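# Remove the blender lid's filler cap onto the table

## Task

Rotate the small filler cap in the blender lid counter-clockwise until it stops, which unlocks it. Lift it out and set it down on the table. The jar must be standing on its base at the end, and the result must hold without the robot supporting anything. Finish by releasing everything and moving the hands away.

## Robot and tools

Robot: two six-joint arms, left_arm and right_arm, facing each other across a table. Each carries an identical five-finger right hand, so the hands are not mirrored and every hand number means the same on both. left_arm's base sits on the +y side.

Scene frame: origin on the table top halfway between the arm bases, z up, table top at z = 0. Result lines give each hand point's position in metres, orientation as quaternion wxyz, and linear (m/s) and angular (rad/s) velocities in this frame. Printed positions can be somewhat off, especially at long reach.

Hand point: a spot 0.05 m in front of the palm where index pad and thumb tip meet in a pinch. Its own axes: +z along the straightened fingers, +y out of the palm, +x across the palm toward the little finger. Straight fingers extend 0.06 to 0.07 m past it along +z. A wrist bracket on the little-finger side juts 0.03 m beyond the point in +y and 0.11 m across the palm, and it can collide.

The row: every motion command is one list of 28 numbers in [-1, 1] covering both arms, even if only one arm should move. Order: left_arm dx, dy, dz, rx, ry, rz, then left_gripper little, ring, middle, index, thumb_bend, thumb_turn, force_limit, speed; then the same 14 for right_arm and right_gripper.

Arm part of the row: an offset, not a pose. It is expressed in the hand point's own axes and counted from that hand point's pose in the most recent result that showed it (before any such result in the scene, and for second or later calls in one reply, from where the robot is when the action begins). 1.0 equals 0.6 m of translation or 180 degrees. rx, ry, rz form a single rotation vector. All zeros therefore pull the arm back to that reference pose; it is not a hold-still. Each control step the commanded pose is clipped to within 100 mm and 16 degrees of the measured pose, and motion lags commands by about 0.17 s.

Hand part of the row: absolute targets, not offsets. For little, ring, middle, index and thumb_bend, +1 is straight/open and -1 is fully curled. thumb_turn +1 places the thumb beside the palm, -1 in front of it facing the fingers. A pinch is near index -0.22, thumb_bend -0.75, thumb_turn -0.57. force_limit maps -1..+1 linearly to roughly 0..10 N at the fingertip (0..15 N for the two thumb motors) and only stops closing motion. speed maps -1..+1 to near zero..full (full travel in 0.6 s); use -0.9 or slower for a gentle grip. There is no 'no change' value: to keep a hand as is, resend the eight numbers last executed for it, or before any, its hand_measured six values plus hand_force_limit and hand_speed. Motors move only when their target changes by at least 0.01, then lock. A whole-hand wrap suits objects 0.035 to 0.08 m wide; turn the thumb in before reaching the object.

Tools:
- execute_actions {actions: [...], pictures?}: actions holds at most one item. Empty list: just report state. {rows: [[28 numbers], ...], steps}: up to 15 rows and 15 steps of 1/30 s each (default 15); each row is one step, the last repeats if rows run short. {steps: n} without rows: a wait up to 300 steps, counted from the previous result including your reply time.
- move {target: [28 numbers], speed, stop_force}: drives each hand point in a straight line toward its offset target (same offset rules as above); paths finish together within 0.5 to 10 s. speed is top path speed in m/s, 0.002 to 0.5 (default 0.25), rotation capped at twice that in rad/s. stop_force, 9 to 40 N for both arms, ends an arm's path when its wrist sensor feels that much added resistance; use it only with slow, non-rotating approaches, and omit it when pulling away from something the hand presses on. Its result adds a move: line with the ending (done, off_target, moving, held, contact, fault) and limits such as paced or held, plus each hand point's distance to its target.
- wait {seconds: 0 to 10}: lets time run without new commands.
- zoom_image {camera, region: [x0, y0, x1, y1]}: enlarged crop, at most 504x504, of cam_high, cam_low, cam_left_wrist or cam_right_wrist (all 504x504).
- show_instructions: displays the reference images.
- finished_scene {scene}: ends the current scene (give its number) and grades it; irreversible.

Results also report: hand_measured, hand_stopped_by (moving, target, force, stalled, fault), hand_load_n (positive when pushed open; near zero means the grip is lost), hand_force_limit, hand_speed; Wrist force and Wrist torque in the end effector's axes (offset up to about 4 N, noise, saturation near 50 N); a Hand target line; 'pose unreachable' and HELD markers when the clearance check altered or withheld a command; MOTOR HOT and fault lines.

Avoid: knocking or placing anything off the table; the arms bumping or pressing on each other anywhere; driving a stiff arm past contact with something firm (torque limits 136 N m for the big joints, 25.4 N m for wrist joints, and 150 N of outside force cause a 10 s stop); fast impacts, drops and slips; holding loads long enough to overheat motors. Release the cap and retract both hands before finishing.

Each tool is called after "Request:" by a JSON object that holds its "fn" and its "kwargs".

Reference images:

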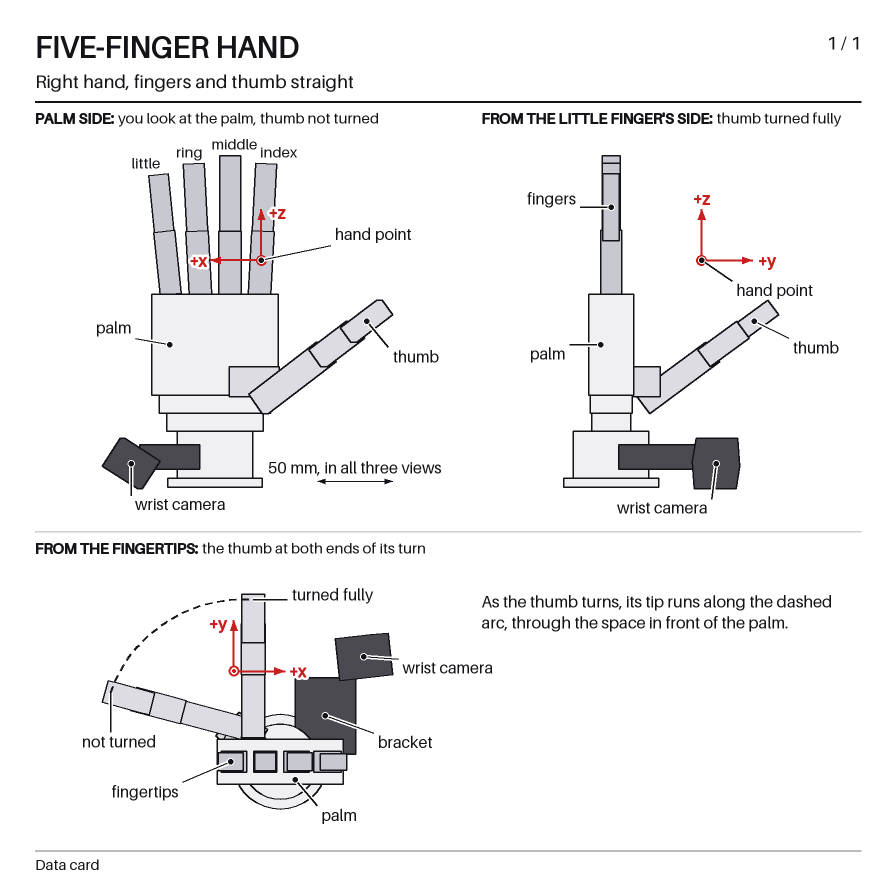

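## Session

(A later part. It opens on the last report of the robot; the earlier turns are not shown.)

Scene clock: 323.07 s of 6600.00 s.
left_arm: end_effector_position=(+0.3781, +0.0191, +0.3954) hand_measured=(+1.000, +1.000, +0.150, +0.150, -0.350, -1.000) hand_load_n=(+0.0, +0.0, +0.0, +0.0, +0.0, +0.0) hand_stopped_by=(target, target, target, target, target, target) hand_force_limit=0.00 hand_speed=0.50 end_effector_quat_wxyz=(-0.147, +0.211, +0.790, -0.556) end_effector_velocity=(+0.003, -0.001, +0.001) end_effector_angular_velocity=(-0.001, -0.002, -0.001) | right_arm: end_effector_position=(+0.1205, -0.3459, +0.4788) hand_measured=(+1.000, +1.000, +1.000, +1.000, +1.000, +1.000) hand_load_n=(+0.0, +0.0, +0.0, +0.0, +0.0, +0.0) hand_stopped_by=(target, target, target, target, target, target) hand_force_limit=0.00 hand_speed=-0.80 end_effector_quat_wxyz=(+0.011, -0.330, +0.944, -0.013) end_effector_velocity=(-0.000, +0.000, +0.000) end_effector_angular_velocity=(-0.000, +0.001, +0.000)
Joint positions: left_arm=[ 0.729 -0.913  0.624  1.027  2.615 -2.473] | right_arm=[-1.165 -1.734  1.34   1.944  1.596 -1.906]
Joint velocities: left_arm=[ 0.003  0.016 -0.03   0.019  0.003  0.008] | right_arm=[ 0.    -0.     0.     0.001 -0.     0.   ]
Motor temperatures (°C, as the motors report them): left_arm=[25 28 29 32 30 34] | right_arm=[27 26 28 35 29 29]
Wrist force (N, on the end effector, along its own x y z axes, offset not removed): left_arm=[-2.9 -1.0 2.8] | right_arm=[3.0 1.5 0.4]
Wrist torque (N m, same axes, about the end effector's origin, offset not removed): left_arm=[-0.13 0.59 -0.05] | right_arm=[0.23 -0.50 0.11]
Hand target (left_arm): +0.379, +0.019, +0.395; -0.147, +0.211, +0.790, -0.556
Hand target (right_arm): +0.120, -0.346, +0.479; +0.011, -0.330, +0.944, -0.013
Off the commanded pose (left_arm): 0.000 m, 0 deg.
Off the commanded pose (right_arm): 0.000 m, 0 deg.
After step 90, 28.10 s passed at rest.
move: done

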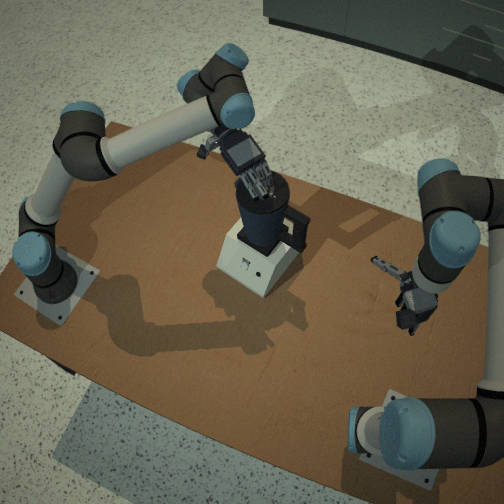

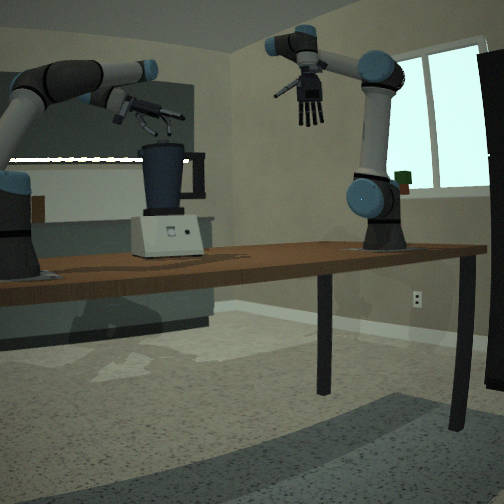

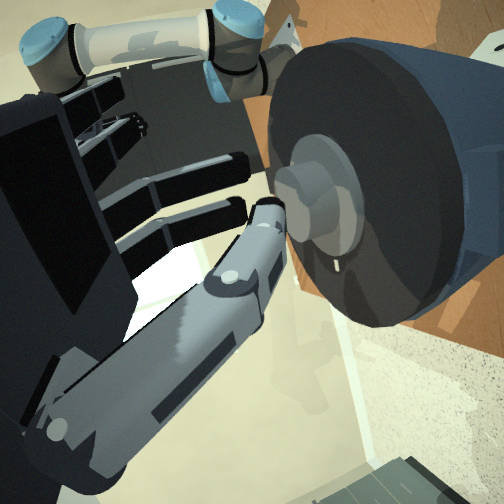

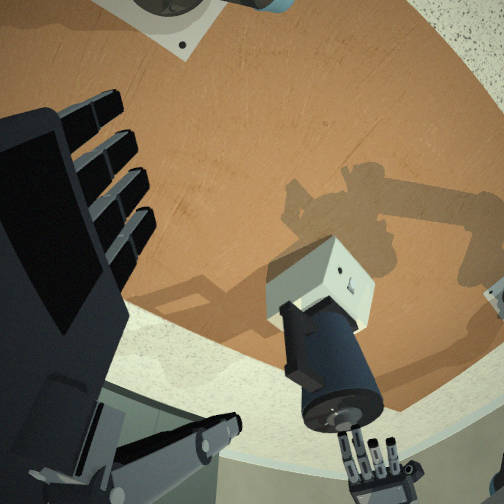

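Request:
{"fn": "move", "kwargs": {"target": [-0.0083,0.018,-0.0005,0,0,0, 1,1,0.3,0.3,-0.35,-1,0,0.5, 0,0,0,0,0,0, 1,1,1,1,1,1,0,-0.8], "speed": 0.04}}

Request:
{"fn": "move", "kwargs": {"target": [0,0.0282,0.0103,0,0,0, 1,1,0.3,0.3,-0.35,-1,0,0.5, 0,0,0,0,0,0, 1,1,1,1,1,1,0,-0.8], "speed": 0.015, "stop_force": 10}}

Request:
{"fn": "zoom_image", "kwargs": {"camera": "cam_low", "region": [110, 80, 210, 165]}}

Request:
{"fn": "zoom_image", "kwargs": {"camera": "cam_right_wrist", "region": [280, 360, 460, 504]}}

Scene clock: 346.17 s of 6600.00 s.
left_arm: end_effector_position=(+0.3843, +0.0200, +0.3857) hand_measured=(+1.000, +1.000, +0.300, +0.300, -0.350, -1.000) hand_load_n=(+0.0, +0.0, +0.0, +0.0, +0.0, +0.0) hand_stopped_by=(target, target, target, target, target, target) hand_force_limit=0.00 hand_speed=0.50 end_effector_quat_wxyz=(-0.147, +0.211, +0.790, -0.556) end_effector_velocity=(+0.001, +0.000, -0.002) end_effector_angular_velocity=(-0.001, -0.000, -0.001) | right_arm: end_effector_position=(+0.1205, -0.3459, +0.4788) hand_measured=(+1.000, +1.000, +1.000, +1.000, +1.000, +1.000) hand_load_n=(+0.0, +0.0, +0.0, +0.0, +0.0, +0.0) hand_stopped_by=(target, target, target, target, target, target) hand_force_limit=0.00 hand_speed=-0.80 end_effector_quat_wxyz=(+0.011, -0.330, +0.944, -0.013) end_effector_velocity=(+0.000, -0.000, -0.000) end_effector_angular_velocity=(-0.001, +0.000, -0.000)
Joint positions: left_arm=[ 0.738 -0.905  0.639  1.016  2.622 -2.46 ] | right_arm=[-1.165 -1.734  1.34   1.944  1.596 -1.906]
Joint velocities: left_arm=[ 0.001  0.001  0.004 -0.003  0.002  0.002] | right_arm=[-0.001 -0.     0.     0.     0.    -0.001]
Motor temperatures (°C, as the motors report them): left_arm=[25 28 29 32 30 34] | right_arm=[27 26 28 35 29 29]
Wrist force (N, on the end effector, along its own x y z axes, offset not removed): left_arm=[1.0 -1.6 1.5] | right_arm=[2.4 2.3 0.3]
Wrist torque (N m, same axes, about the end effector's origin, offset not removed): left_arm=[-0.28 -0.14 -0.09] | right_arm=[0.33 -0.43 0.11]
Hand target (left_arm): +0.384, +0.020, +0.385; -0.147, +0.211, +0.790, -0.556
Hand target (right_arm): +0.120, -0.346, +0.479; +0.011, -0.330, +0.944, -0.013
Off the commanded pose (left_arm): 0.000 m, 0 deg.
Off the commanded pose (right_arm): 0.000 m, 0 deg.
After step 90, 19.30 s passed at rest.
move: done

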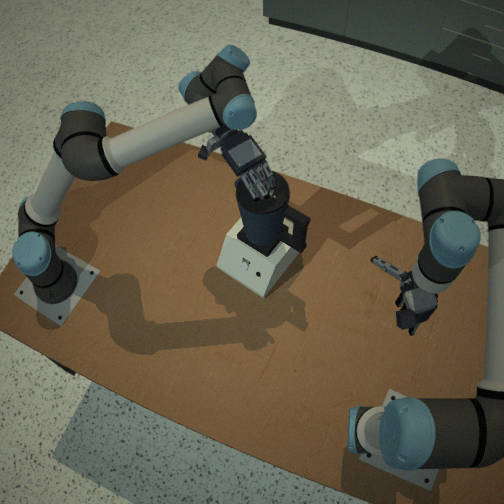

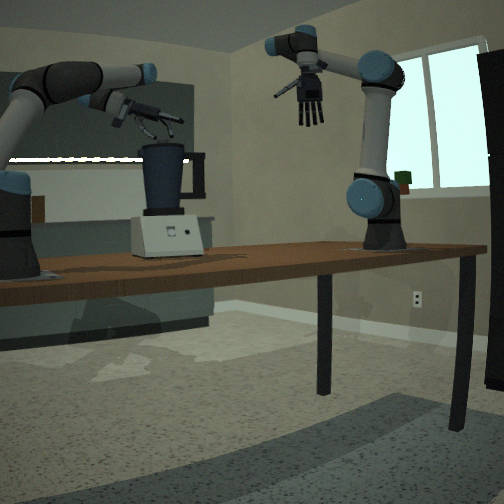

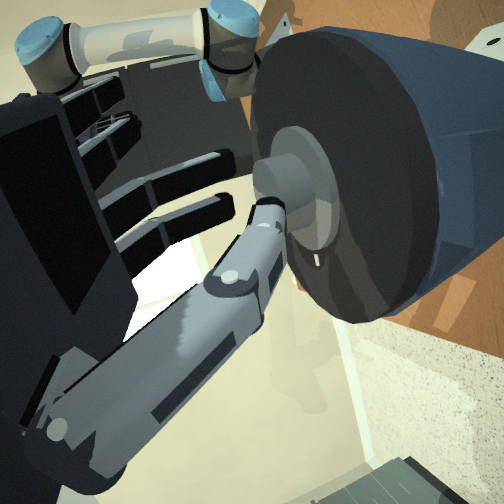

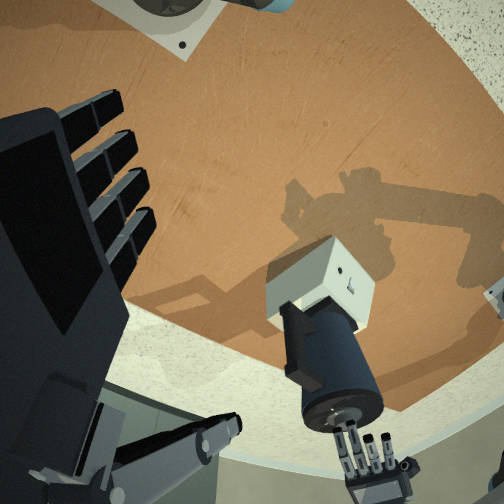

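Scene clock: 347.67 s of 6600.00 s.
left_arm: end_effector_position=(+0.3843, +0.0199, +0.3680) hand_measured=(+1.000, +1.000, +0.300, +0.300, -0.350, -1.000) hand_load_n=(+0.0, +0.0, +0.0, +0.0, +0.0, +0.0) hand_stopped_by=(target, target, target, target, target, target) hand_force_limit=0.00 hand_speed=0.50 end_effector_quat_wxyz=(-0.147, +0.211, +0.790, -0.556) end_effector_velocity=(-0.000, -0.000, -0.003) end_effector_angular_velocity=(-0.000, +0.001, -0.000) | right_arm: end_effector_position=(+0.1205, -0.3459, +0.4788) hand_measured=(+1.000, +1.000, +1.000, +1.000, +1.000, +1.000) hand_load_n=(+0.0, +0.0, +0.0, +0.0, +0.0, +0.0) hand_stopped_by=(target, target, target, target, target, target) hand_force_limit=0.00 hand_speed=-0.80 end_effector_quat_wxyz=(+0.011, -0.330, +0.944, -0.013) end_effector_velocity=(-0.000, -0.000, +0.000) end_effector_angular_velocity=(-0.000, +0.001, +0.000)
Joint positions: left_arm=[ 0.738 -0.92   0.711  0.959  2.622 -2.46 ] | right_arm=[-1.165 -1.734  1.34   1.944  1.596 -1.906]
Joint velocities: left_arm=[-0.    -0.002  0.01  -0.009  0.    -0.001] | right_arm=[ 0.    -0.     0.     0.001 -0.    -0.   ]
Motor temperatures (°C, as the motors report them): left_arm=[25 28 29 32 30 34] | right_arm=[27 26 28 35 29 29]
Wrist force (N, on the end effector, along its own x y z axes, offset not removed): left_arm=[1.9 1.8 -1.0] | right_arm=[3.1 1.3 1.0]
Wrist torque (N m, same axes, about the end effector's origin, offset not removed): left_arm=[0.54 -0.16 0.33] | right_arm=[0.12 -0.64 0.10]
Hand target (left_arm): +0.384, +0.020, +0.368; -0.147, +0.211, +0.790, -0.556
Hand target (right_arm): +0.120, -0.346, +0.479; +0.011, -0.330, +0.944, -0.013
Off the commanded pose (left_arm): 0.000 m, 0 deg.
Off the commanded pose (right_arm): 0.000 m, 0 deg.
move: done

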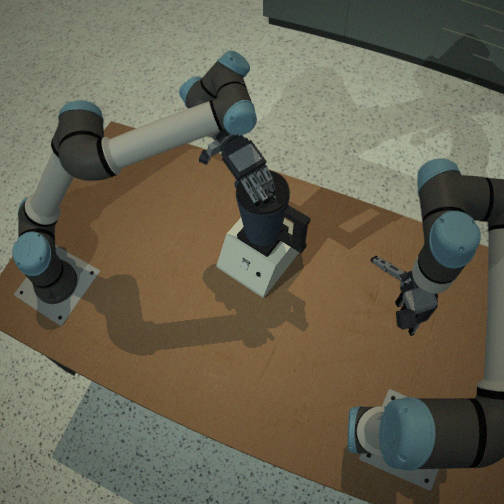

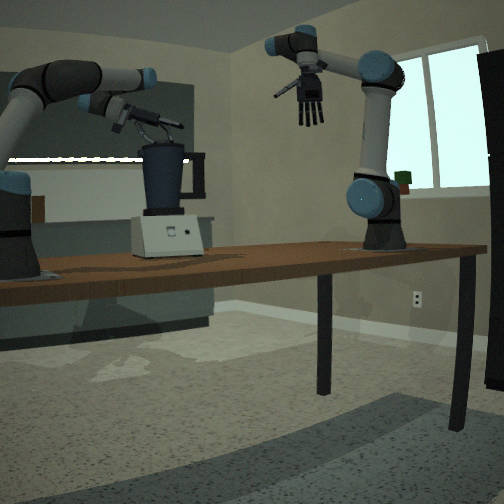

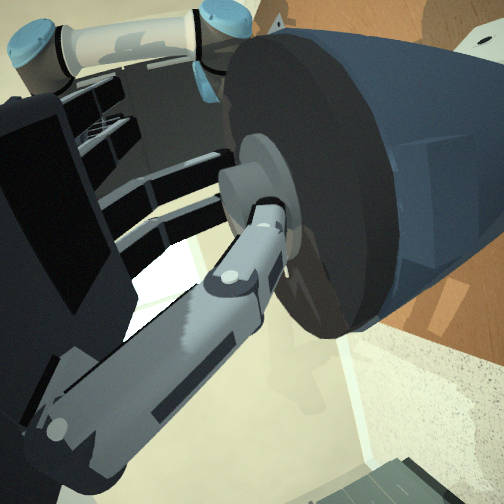

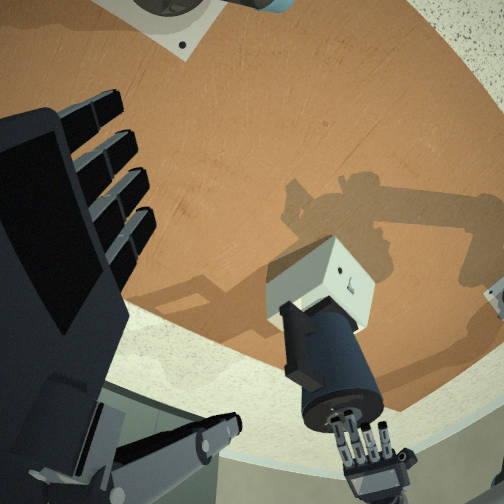

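Region (110, 80, 210, 165) of cam_low's 504x504 image, scaled by 5.040, with more detail than that image has; it fills the top 428 rows of this view, and the rest is white.

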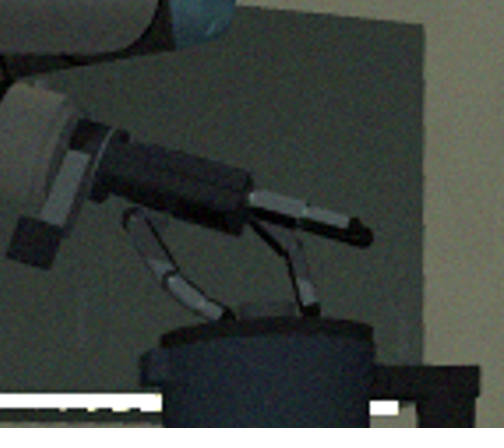

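Region (280, 360, 460, 504) of cam_right_wrist's 504x504 image, scaled by 2.800, with more detail than that image has; it fills the top 403 rows of this view, and the rest is white.

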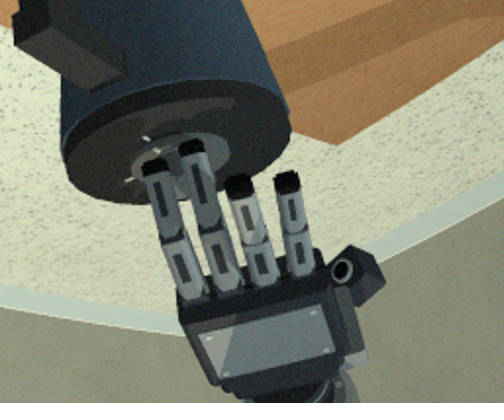

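Request:
{"fn": "move", "kwargs": {"target": [0,0.003,0.0064,0,0,0, 1,1,0.3,0.3,-0.35,-1,0,0.5, 0,0,0,0,0,0, 1,1,1,1,1,1,0,-0.8], "speed": 0.006, "stop_force": 9}}

Request:
{"fn": "zoom_image", "kwargs": {"camera": "cam_left_wrist", "region": [160, 110, 340, 290]}}

Scene clock: 356.13 s of 6600.00 s.
left_arm: end_effector_position=(+0.3833, +0.0182, +0.3660) hand_measured=(+1.000, +1.000, +0.300, +0.300, -0.354, -1.000) hand_load_n=(+0.0, +0.0, +0.0, +0.0, -6.0, +0.5) hand_stopped_by=(target, target, target, target, target, target) hand_force_limit=0.00 hand_speed=0.50 end_effector_quat_wxyz=(-0.147, +0.211, +0.790, -0.556) end_effector_velocity=(+0.001, +0.002, +0.002) end_effector_angular_velocity=(-0.001, -0.003, +0.001) | right_arm: end_effector_position=(+0.1205, -0.3459, +0.4788) hand_measured=(+1.000, +1.000, +1.000, +1.000, +1.000, +1.000) hand_load_n=(+0.0, +0.0, +0.0, +0.0, +0.0, +0.0) hand_stopped_by=(target, target, target, target, target, target) hand_force_limit=0.00 hand_speed=-0.80 end_effector_quat_wxyz=(+0.011, -0.330, +0.944, -0.013) end_effector_velocity=(+0.000, -0.000, -0.000) end_effector_angular_velocity=(-0.000, +0.000, -0.001)
Joint positions: left_arm=[ 0.735 -0.922  0.718  0.95   2.619 -2.464] | right_arm=[-1.165 -1.734  1.34   1.944  1.596 -1.906]
Joint velocities: left_arm=[ 0.003 -0.    -0.006  0.009 -0.     0.006] | right_arm=[-0.001 -0.     0.001 -0.001  0.    -0.   ]
Motor temperatures (°C, as the motors report them): left_arm=[25 28 29 32 30 34] | right_arm=[27 26 28 35 29 29]
Wrist force (N, on the end effector, along its own x y z axes, offset not removed): left_arm=[-0.5 -14.5 -11.5] | right_arm=[1.7 2.8 0.3]
Wrist torque (N m, same axes, about the end effector's origin, offset not removed): left_arm=[-0.53 -0.09 -0.05] | right_arm=[0.45 -0.30 0.05]
Hand target (left_arm): +0.383, +0.018, +0.366; -0.147, +0.211, +0.790, -0.556
Hand target (right_arm): +0.120, -0.346, +0.479; +0.011, -0.330, +0.944, -0.013
Off the commanded pose (left_arm): 0.001 m, 0 deg.
Off the commanded pose (right_arm): 0.000 m, 0 deg.
After step 90, 4.63 s passed at rest.
move: contact (left_arm)

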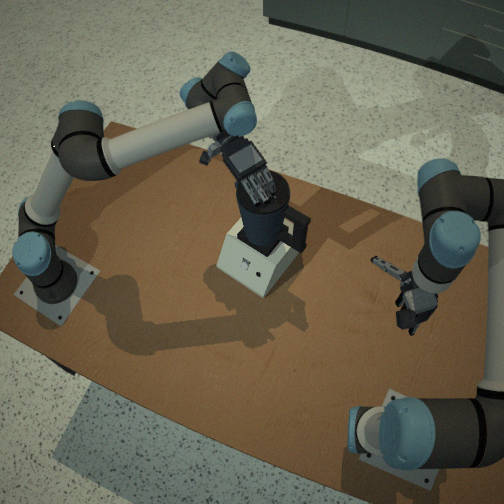

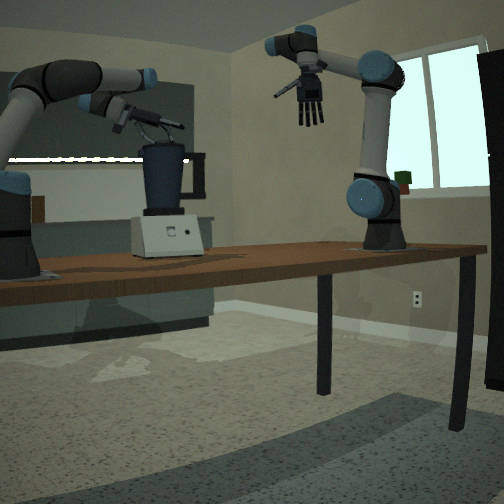

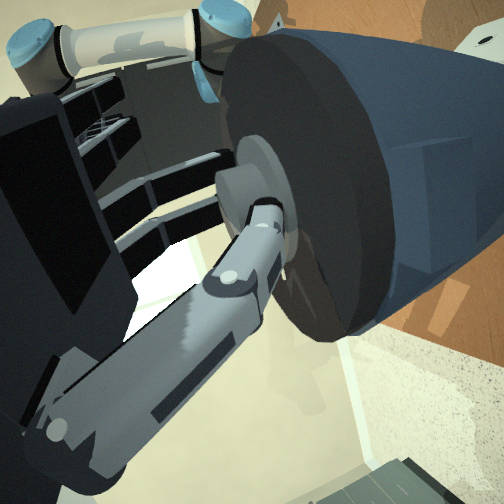

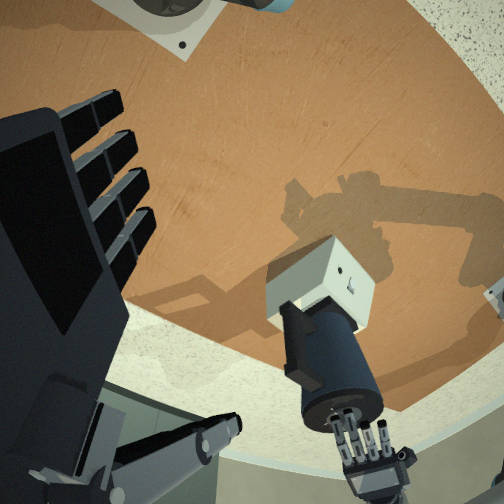

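Region (160, 110, 340, 290) of cam_left_wrist's 504x504 image, scaled by 2.800, with more detail than that image has.

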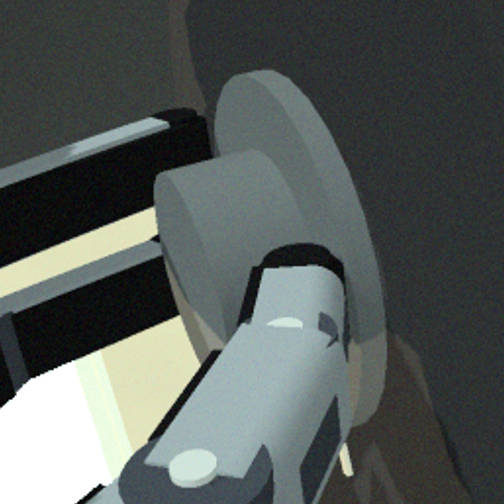

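Request:
{"fn": "move", "kwargs": {"target": [0,-0.0008,-0.0003,0,0,0, 1,1,0.3,0.3,-0.46,-1,-0.5,-0.9, 0,0,0,0,0,0, 1,1,1,1,1,1,0,-0.8], "speed": 0.005}}

Request:
{"fn": "zoom_image", "kwargs": {"camera": "cam_low", "region": [125, 105, 195, 160]}}

Scene clock: 362.77 s of 6600.00 s.
left_arm: end_effector_position=(+0.3833, +0.0182, +0.3665) hand_measured=(+1.000, +1.000, +0.300, +0.300, -0.458, -1.000) hand_load_n=(+0.0, +0.0, +0.0, +0.0, +2.0, +0.5) hand_stopped_by=(target, target, target, target, target, target) hand_force_limit=-0.50 hand_speed=-0.90 end_effector_quat_wxyz=(-0.147, +0.211, +0.790, -0.556) end_effector_velocity=(-0.000, -0.000, +0.001) end_effector_angular_velocity=(-0.002, -0.001, -0.001) | right_arm: end_effector_position=(+0.1205, -0.3459, +0.4788) hand_measured=(+1.000, +1.000, +1.000, +1.000, +1.000, +1.000) hand_load_n=(+0.0, +0.0, +0.0, +0.0, +0.0, +0.0) hand_stopped_by=(target, target, target, target, target, target) hand_force_limit=0.00 hand_speed=-0.80 end_effector_quat_wxyz=(+0.011, -0.330, +0.944, -0.013) end_effector_velocity=(-0.000, +0.000, -0.000) end_effector_angular_velocity=(-0.001, +0.001, +0.000)
Joint positions: left_arm=[ 0.735 -0.921  0.716  0.951  2.619 -2.464] | right_arm=[-1.165 -1.734  1.34   1.944  1.596 -1.906]
Joint velocities: left_arm=[-0.     0.    -0.002 -0.     0.     0.   ] | right_arm=[0.001 0.    0.001 0.    0.    0.   ]
Motor temperatures (°C, as the motors report them): left_arm=[25 28 29 32 30 34] | right_arm=[27 26 28 35 29 29]
Wrist force (N, on the end effector, along its own x y z axes, offset not removed): left_arm=[3.4 1.7 -1.6] | right_arm=[2.2 1.9 0.2]
Wrist torque (N m, same axes, about the end effector's origin, offset not removed): left_arm=[0.11 -0.25 0.21] | right_arm=[0.30 -0.41 0.08]
Hand target (left_arm): +0.383, +0.018, +0.366; -0.147, +0.211, +0.790, -0.556
Hand target (right_arm): +0.120, -0.346, +0.479; +0.011, -0.330, +0.944, -0.013
Off the commanded pose (left_arm): 0.000 m, 0 deg.
Off the commanded pose (right_arm): 0.000 m, 0 deg.
After step 90, 2.37 s passed at rest.
move: done

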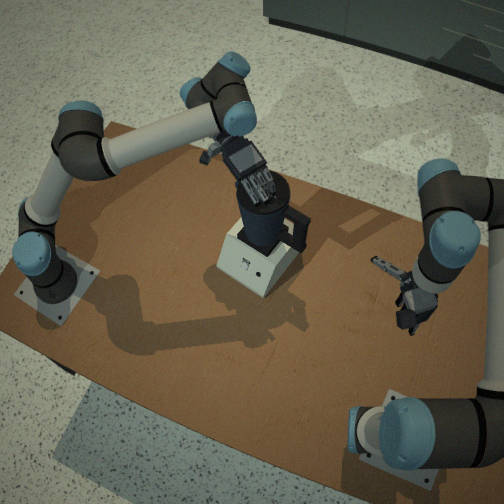

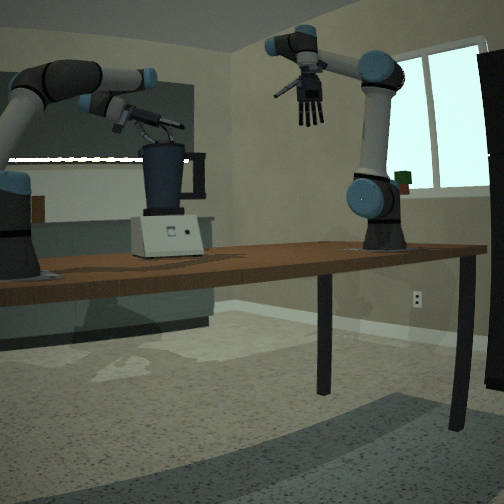

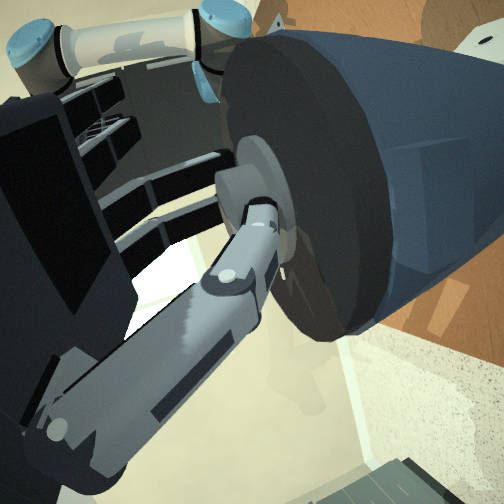

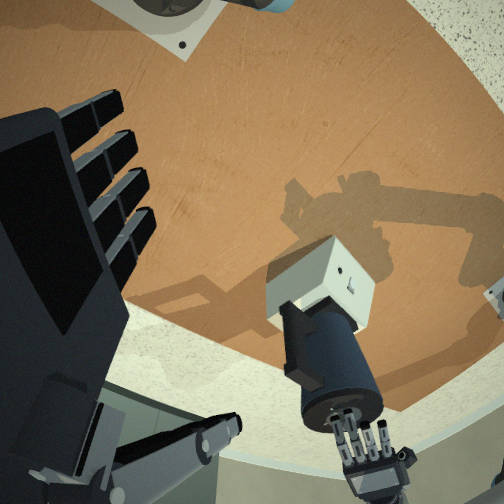

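Region (125, 105, 195, 160) of cam_low's 504x504 image, scaled by 7.200, with more detail than that image has; it fills the top 396 rows of this view, and the rest is white.

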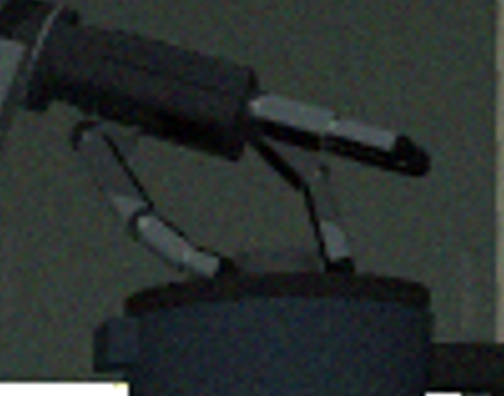

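Request:
{"fn": "move", "kwargs": {"target": [0,0,0,0,0,0, 1,1,-0.1,-0.1,-0.46,-1,0.6,-0.9, 0,0,0,0,0,0, 1,1,1,1,1,1,0,-0.8], "speed": 0.005}}

Request:
{"fn": "zoom_image", "kwargs": {"camera": "cam_right_wrist", "region": [290, 380, 410, 480]}}

Scene clock: 366.60 s of 6600.00 s.
left_arm: end_effector_position=(+0.3833, +0.0182, +0.3665) hand_measured=(+1.000, +1.000, +0.260, +0.220, -0.454, -1.000) hand_load_n=(+0.0, +0.0, +4.5, +8.0, +8.5, -0.5) hand_stopped_by=(target, target, force, force, target, target) hand_force_limit=0.60 hand_speed=-0.90 end_effector_quat_wxyz=(-0.147, +0.211, +0.790, -0.556) end_effector_velocity=(-0.000, -0.000, +0.000) end_effector_angular_velocity=(-0.000, +0.000, -0.001) | right_arm: end_effector_position=(+0.1205, -0.3459, +0.4788) hand_measured=(+1.000, +1.000, +1.000, +1.000, +1.000, +1.000) hand_load_n=(+0.0, +0.0, +0.0, +0.0, +0.0, +0.0) hand_stopped_by=(target, target, target, target, target, target) hand_force_limit=0.00 hand_speed=-0.80 end_effector_quat_wxyz=(+0.011, -0.330, +0.944, -0.013) end_effector_velocity=(-0.000, -0.000, +0.000) end_effector_angular_velocity=(-0.000, +0.001, +0.001)
Joint positions: left_arm=[ 0.735 -0.921  0.716  0.951  2.619 -2.464] | right_arm=[-1.165 -1.734  1.34   1.944  1.596 -1.906]
Joint velocities: left_arm=[-0.    -0.     0.    -0.001  0.001 -0.   ] | right_arm=[ 0.001  0.    -0.     0.001  0.    -0.   ]
Motor temperatures (°C, as the motors report them): left_arm=[25 28 29 32 30 34] | right_arm=[27 26 28 35 29 29]
Wrist force (N, on the end effector, along its own x y z axes, offset not removed): left_arm=[4.6 -8.5 -6.2] | right_arm=[2.4 2.0 0.7]
Wrist torque (N m, same axes, about the end effector's origin, offset not removed): left_arm=[0.39 -0.06 -0.05] | right_arm=[0.34 -0.47 0.15]
Hand target (left_arm): +0.383, +0.018, +0.366; -0.147, +0.211, +0.790, -0.556
Hand target (right_arm): +0.120, -0.346, +0.479; +0.011, -0.330, +0.944, -0.013
Off the commanded pose (left_arm): 0.000 m, 0 deg.
Off the commanded pose (right_arm): 0.000 m, 0 deg.
After step 90, 0.10 s passed at rest.
move: done

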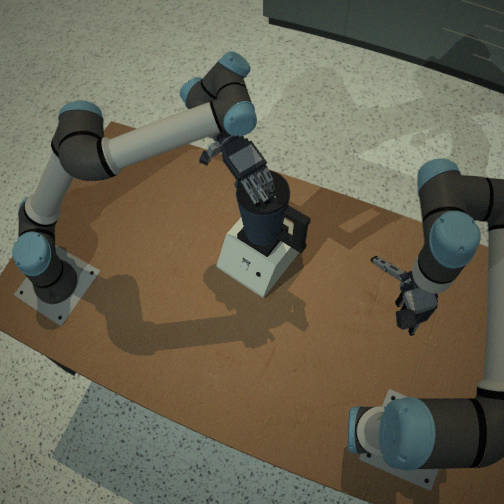

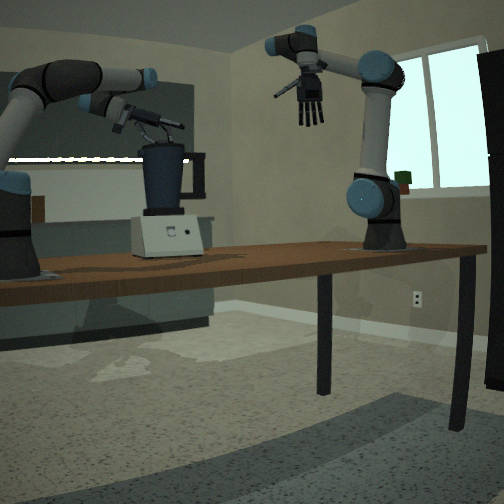

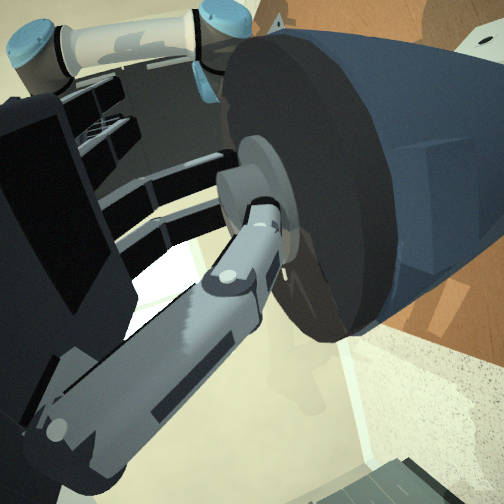

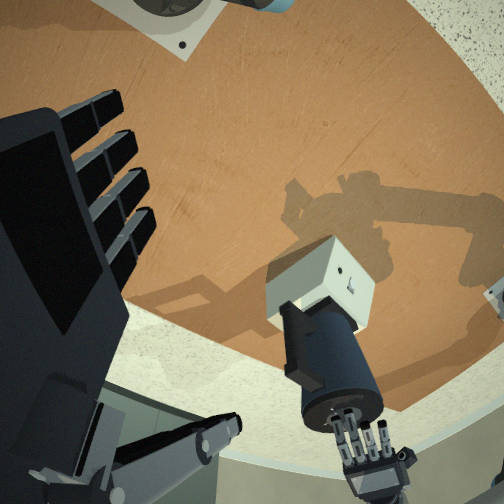

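Region (290, 380, 410, 480) of cam_right_wrist's 504x504 image, scaled by 4.200, with more detail than that image has.

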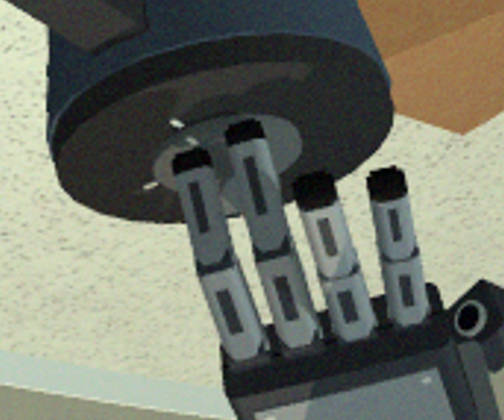

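Request:
{"fn": "move", "kwargs": {"target": [0,-0.002,-0.0007,0,0,0, 1,1,-0.1,-0.1,-0.46,-1,0.6,-0.9, 0,0,0,0,0,0, 1,1,1,1,1,1,0,-0.8], "speed": 0.004}}

Request:
{"fn": "move", "kwargs": {"target": [0,0,0,0,0,0, 1,1,-0.15,-0.15,-0.46,-1,0.8,-0.9, 0,0,0,0,0,0, 1,1,1,1,1,1,0,-0.8], "speed": 0.004}}

Scene clock: 372.87 s of 6600.00 s.
left_arm: end_effector_position=(+0.3833, +0.0182, +0.3676) hand_measured=(+1.000, +1.000, +0.258, +0.220, -0.452, -1.000) hand_load_n=(+0.0, +0.0, +2.0, +7.5, +9.5, -0.5) hand_stopped_by=(target, target, force, force, target, target) hand_force_limit=0.60 hand_speed=-0.90 end_effector_quat_wxyz=(-0.147, +0.211, +0.790, -0.556) end_effector_velocity=(-0.000, +0.000, +0.001) end_effector_angular_velocity=(-0.000, +0.000, -0.000) | right_arm: end_effector_position=(+0.1205, -0.3459, +0.4788) hand_measured=(+1.000, +1.000, +1.000, +1.000, +1.000, +1.000) hand_load_n=(+0.0, +0.0, +0.0, +0.0, +0.0, +0.0) hand_stopped_by=(target, target, target, target, target, target) hand_force_limit=0.00 hand_speed=-0.80 end_effector_quat_wxyz=(+0.011, -0.330, +0.944, -0.013) end_effector_velocity=(+0.000, -0.000, -0.000) end_effector_angular_velocity=(+0.000, -0.001, -0.001)
Joint positions: left_arm=[ 0.735 -0.92   0.711  0.955  2.619 -2.464] | right_arm=[-1.165 -1.734  1.34   1.944  1.596 -1.906]
Joint velocities: left_arm=[ 0.     0.    -0.002  0.002  0.001  0.001] | right_arm=[-0.001 -0.     0.    -0.001  0.     0.   ]
Motor temperatures (°C, as the motors report them): left_arm=[25 28 29 32 30 34] | right_arm=[27 26 28 35 29 29]
Wrist force (N, on the end effector, along its own x y z axes, offset not removed): left_arm=[1.7 2.0 1.3] | right_arm=[3.3 1.5 -0.1]
Wrist torque (N m, same axes, about the end effector's origin, offset not removed): left_arm=[-0.09 -0.25 0.15] | right_arm=[0.31 -0.57 0.19]
Hand target (left_arm): +0.383, +0.018, +0.368; -0.147, +0.211, +0.790, -0.556
Hand target (right_arm): +0.120, -0.346, +0.479; +0.011, -0.330, +0.944, -0.013
Off the commanded pose (left_arm): 0.000 m, 0 deg.
Off the commanded pose (right_arm): 0.000 m, 0 deg.
After step 90, 2.57 s passed at rest.
move: done

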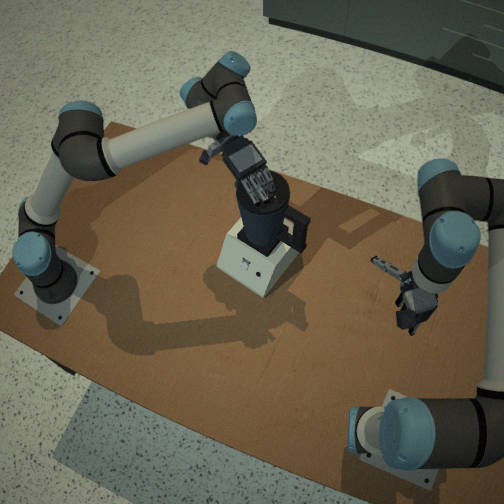

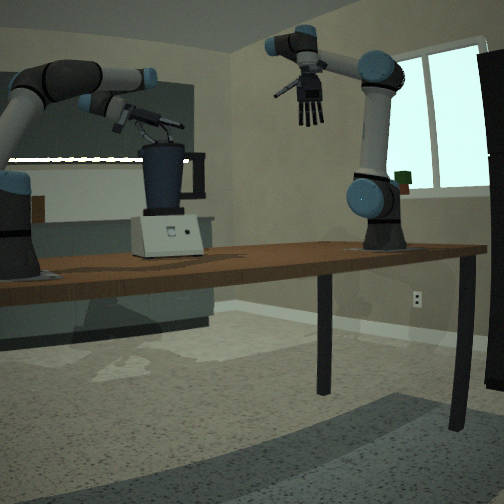

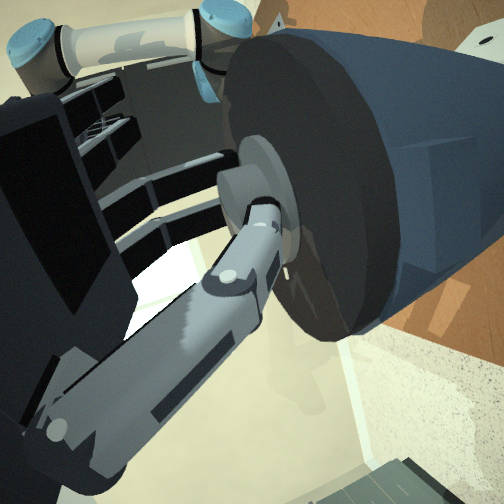

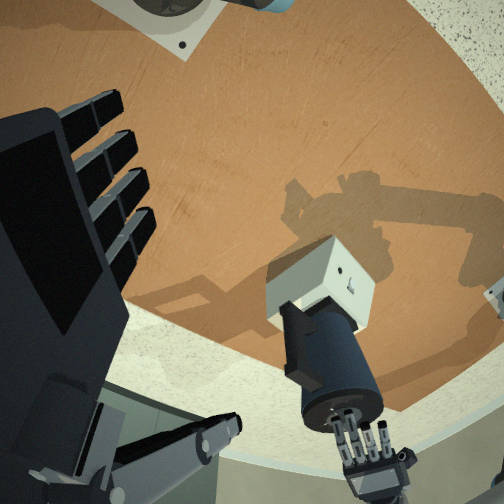

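Scene clock: 373.40 s of 6600.00 s.
left_arm: end_effector_position=(+0.3833, +0.0182, +0.3677) hand_measured=(+1.000, +1.000, +0.212, +0.212, -0.452, -1.000) hand_load_n=(+0.0, +0.0, +9.5, +7.5, +12.5, -1.5) hand_stopped_by=(target, target, force, force, target, target) hand_force_limit=0.80 hand_speed=-0.90 end_effector_quat_wxyz=(-0.147, +0.211, +0.790, -0.556) end_effector_velocity=(-0.000, -0.000, -0.000) end_effector_angular_velocity=(+0.001, +0.001, -0.000) | right_arm: end_effector_position=(+0.1205, -0.3459, +0.4788) hand_measured=(+1.000, +1.000, +1.000, +1.000, +1.000, +1.000) hand_load_n=(+0.0, +0.0, +0.0, +0.0, +0.0, +0.0) hand_stopped_by=(target, target, target, target, target, target) hand_force_limit=0.00 hand_speed=-0.80 end_effector_quat_wxyz=(+0.011, -0.330, +0.944, -0.013) end_effector_velocity=(-0.001, +0.000, +0.000) end_effector_angular_velocity=(-0.000, +0.000, +0.002)
Joint positions: left_arm=[ 0.735 -0.92   0.711  0.955  2.619 -2.464] | right_arm=[-1.165 -1.734  1.34   1.944  1.596 -1.906]
Joint velocities: left_arm=[-0.001  0.     0.001  0.001 -0.    -0.   ] | right_arm=[ 0.002 -0.    -0.001  0.001  0.     0.   ]
Motor temperatures (°C, as the motors report them): left_arm=[25 28 29 32 30 34] | right_arm=[27 26 28 35 29 29]
Wrist force (N, on the end effector, along its own x y z axes, offset not removed): left_arm=[3.3 -1.9 0.0] | right_arm=[2.4 2.5 0.3]
Wrist torque (N m, same axes, about the end effector's origin, offset not removed): left_arm=[0.41 -0.14 0.11] | right_arm=[0.37 -0.46 0.10]
Hand target (left_arm): +0.383, +0.018, +0.368; -0.147, +0.211, +0.790, -0.556
Hand target (right_arm): +0.120, -0.346, +0.479; +0.011, -0.330, +0.944, -0.013
Off the commanded pose (left_arm): 0.000 m, 0 deg.
Off the commanded pose (right_arm): 0.000 m, 0 deg.
move: done

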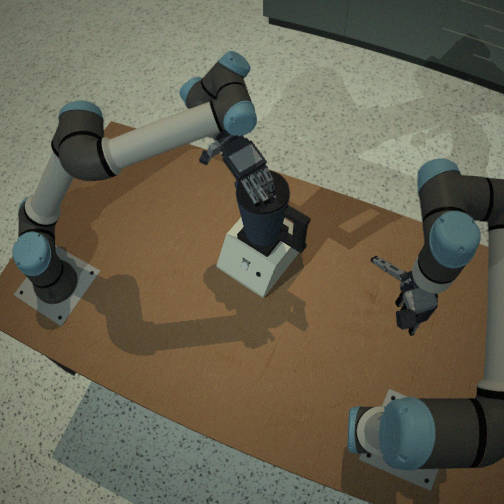

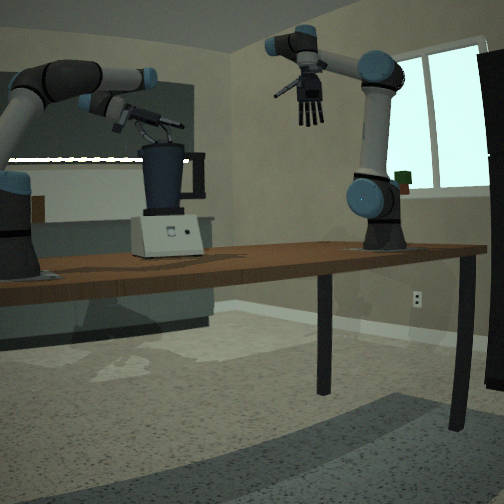

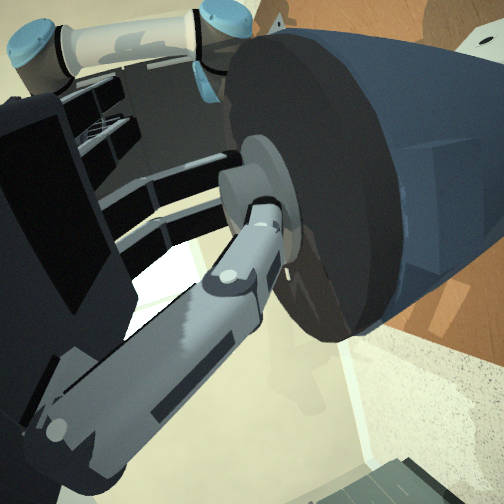

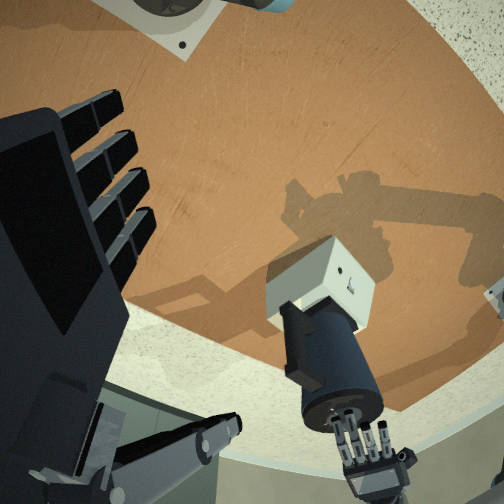

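Request:
{"fn": "move", "kwargs": {"target": [0.0061,0.0016,-0.0045,0,-0.1045,-0.0375, 1,1,-0.15,-0.15,-0.46,-1,0.8,-0.9, 0,0,0,0,0,0, 1,1,1,1,1,1,0,-0.8], "speed": 0.08}}

Request:
{"fn": "zoom_image", "kwargs": {"camera": "cam_right_wrist", "region": [270, 360, 430, 490]}}

Scene clock: 400.80 s of 6600.00 s.
left_arm: end_effector_position=(+0.3815, +0.0225, +0.3676) hand_measured=(+1.000, +1.000, +0.212, +0.212, -0.452, -1.000) hand_load_n=(+0.0, +0.0, +8.5, +9.0, +12.5, +3.0) hand_stopped_by=(target, target, force, force, target, target) hand_force_limit=0.80 hand_speed=-0.90 end_effector_quat_wxyz=(-0.049, +0.072, +0.815, -0.573) end_effector_velocity=(+0.000, -0.000, -0.000) end_effector_angular_velocity=(-0.002, -0.002, +0.016) | right_arm: end_effector_position=(+0.1205, -0.3459, +0.4788) hand_measured=(+1.000, +1.000, +1.000, +1.000, +1.000, +1.000) hand_load_n=(+0.0, +0.0, +0.0, +0.0, +0.0, +0.0) hand_stopped_by=(target, target, target, target, target, target) hand_force_limit=0.00 hand_speed=-0.80 end_effector_quat_wxyz=(+0.011, -0.330, +0.944, -0.013) end_effector_velocity=(+0.000, -0.000, +0.000) end_effector_angular_velocity=(-0.000, +0.000, -0.001)
Joint positions: left_arm=[ 0.64  -1.197  1.093  0.553  2.249 -2.845] | right_arm=[-1.165 -1.734  1.34   1.944  1.596 -1.906]
Joint velocities: left_arm=[-0.006 -0.01   0.014 -0.014 -0.02  -0.012] | right_arm=[-0.001 -0.    -0.     0.001 -0.    -0.   ]
Motor temperatures (°C, as the motors report them): left_arm=[25 28 29 32 30 34] | right_arm=[27 26 28 35 29 29]
Wrist force (N, on the end effector, along its own x y z axes, offset not removed): left_arm=[7.8 -4.3 3.2] | right_arm=[2.7 1.6 0.3]
Wrist torque (N m, same axes, about the end effector's origin, offset not removed): left_arm=[0.12 -0.47 0.32] | right_arm=[0.23 -0.51 0.15]
Hand target (left_arm): +0.382, +0.022, +0.368; -0.049, +0.071, +0.815, -0.573
Hand target (right_arm): +0.120, -0.346, +0.479; +0.011, -0.330, +0.944, -0.013
Off the commanded pose (left_arm): 0.000 m, 0 deg.
Off the commanded pose (right_arm): 0.000 m, 0 deg.
After step 90, 21.83 s passed at rest.
move: done

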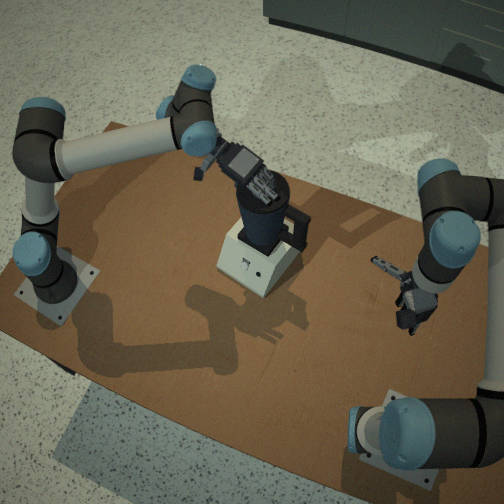

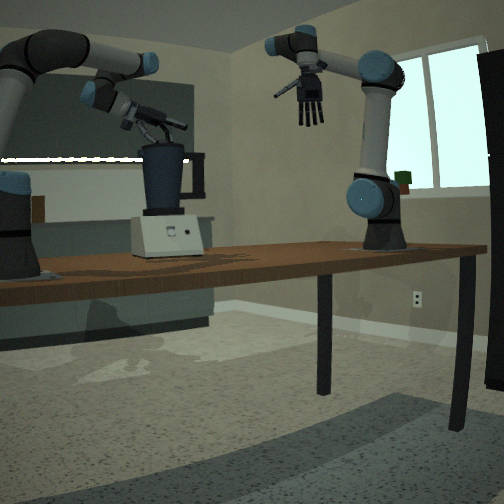

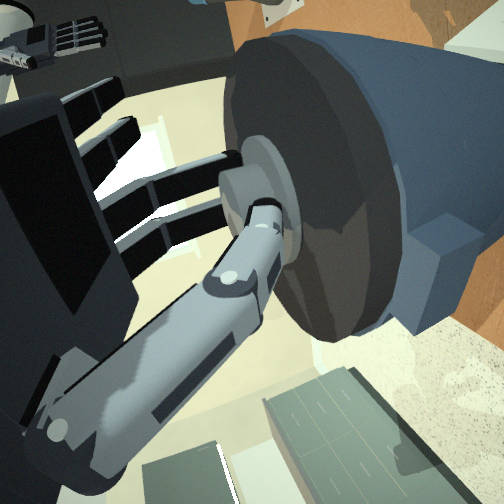

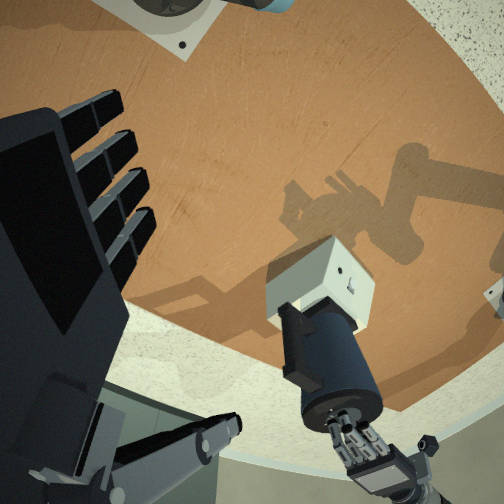

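Region (270, 360, 430, 490) of cam_right_wrist's 504x504 image, scaled by 3.150, with more detail than that image has; it fills the top 410 rows of this view, and the rest is white.

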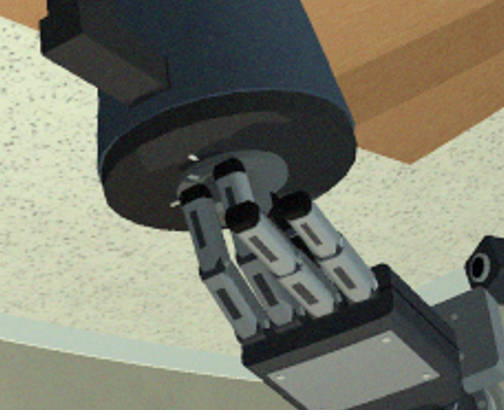

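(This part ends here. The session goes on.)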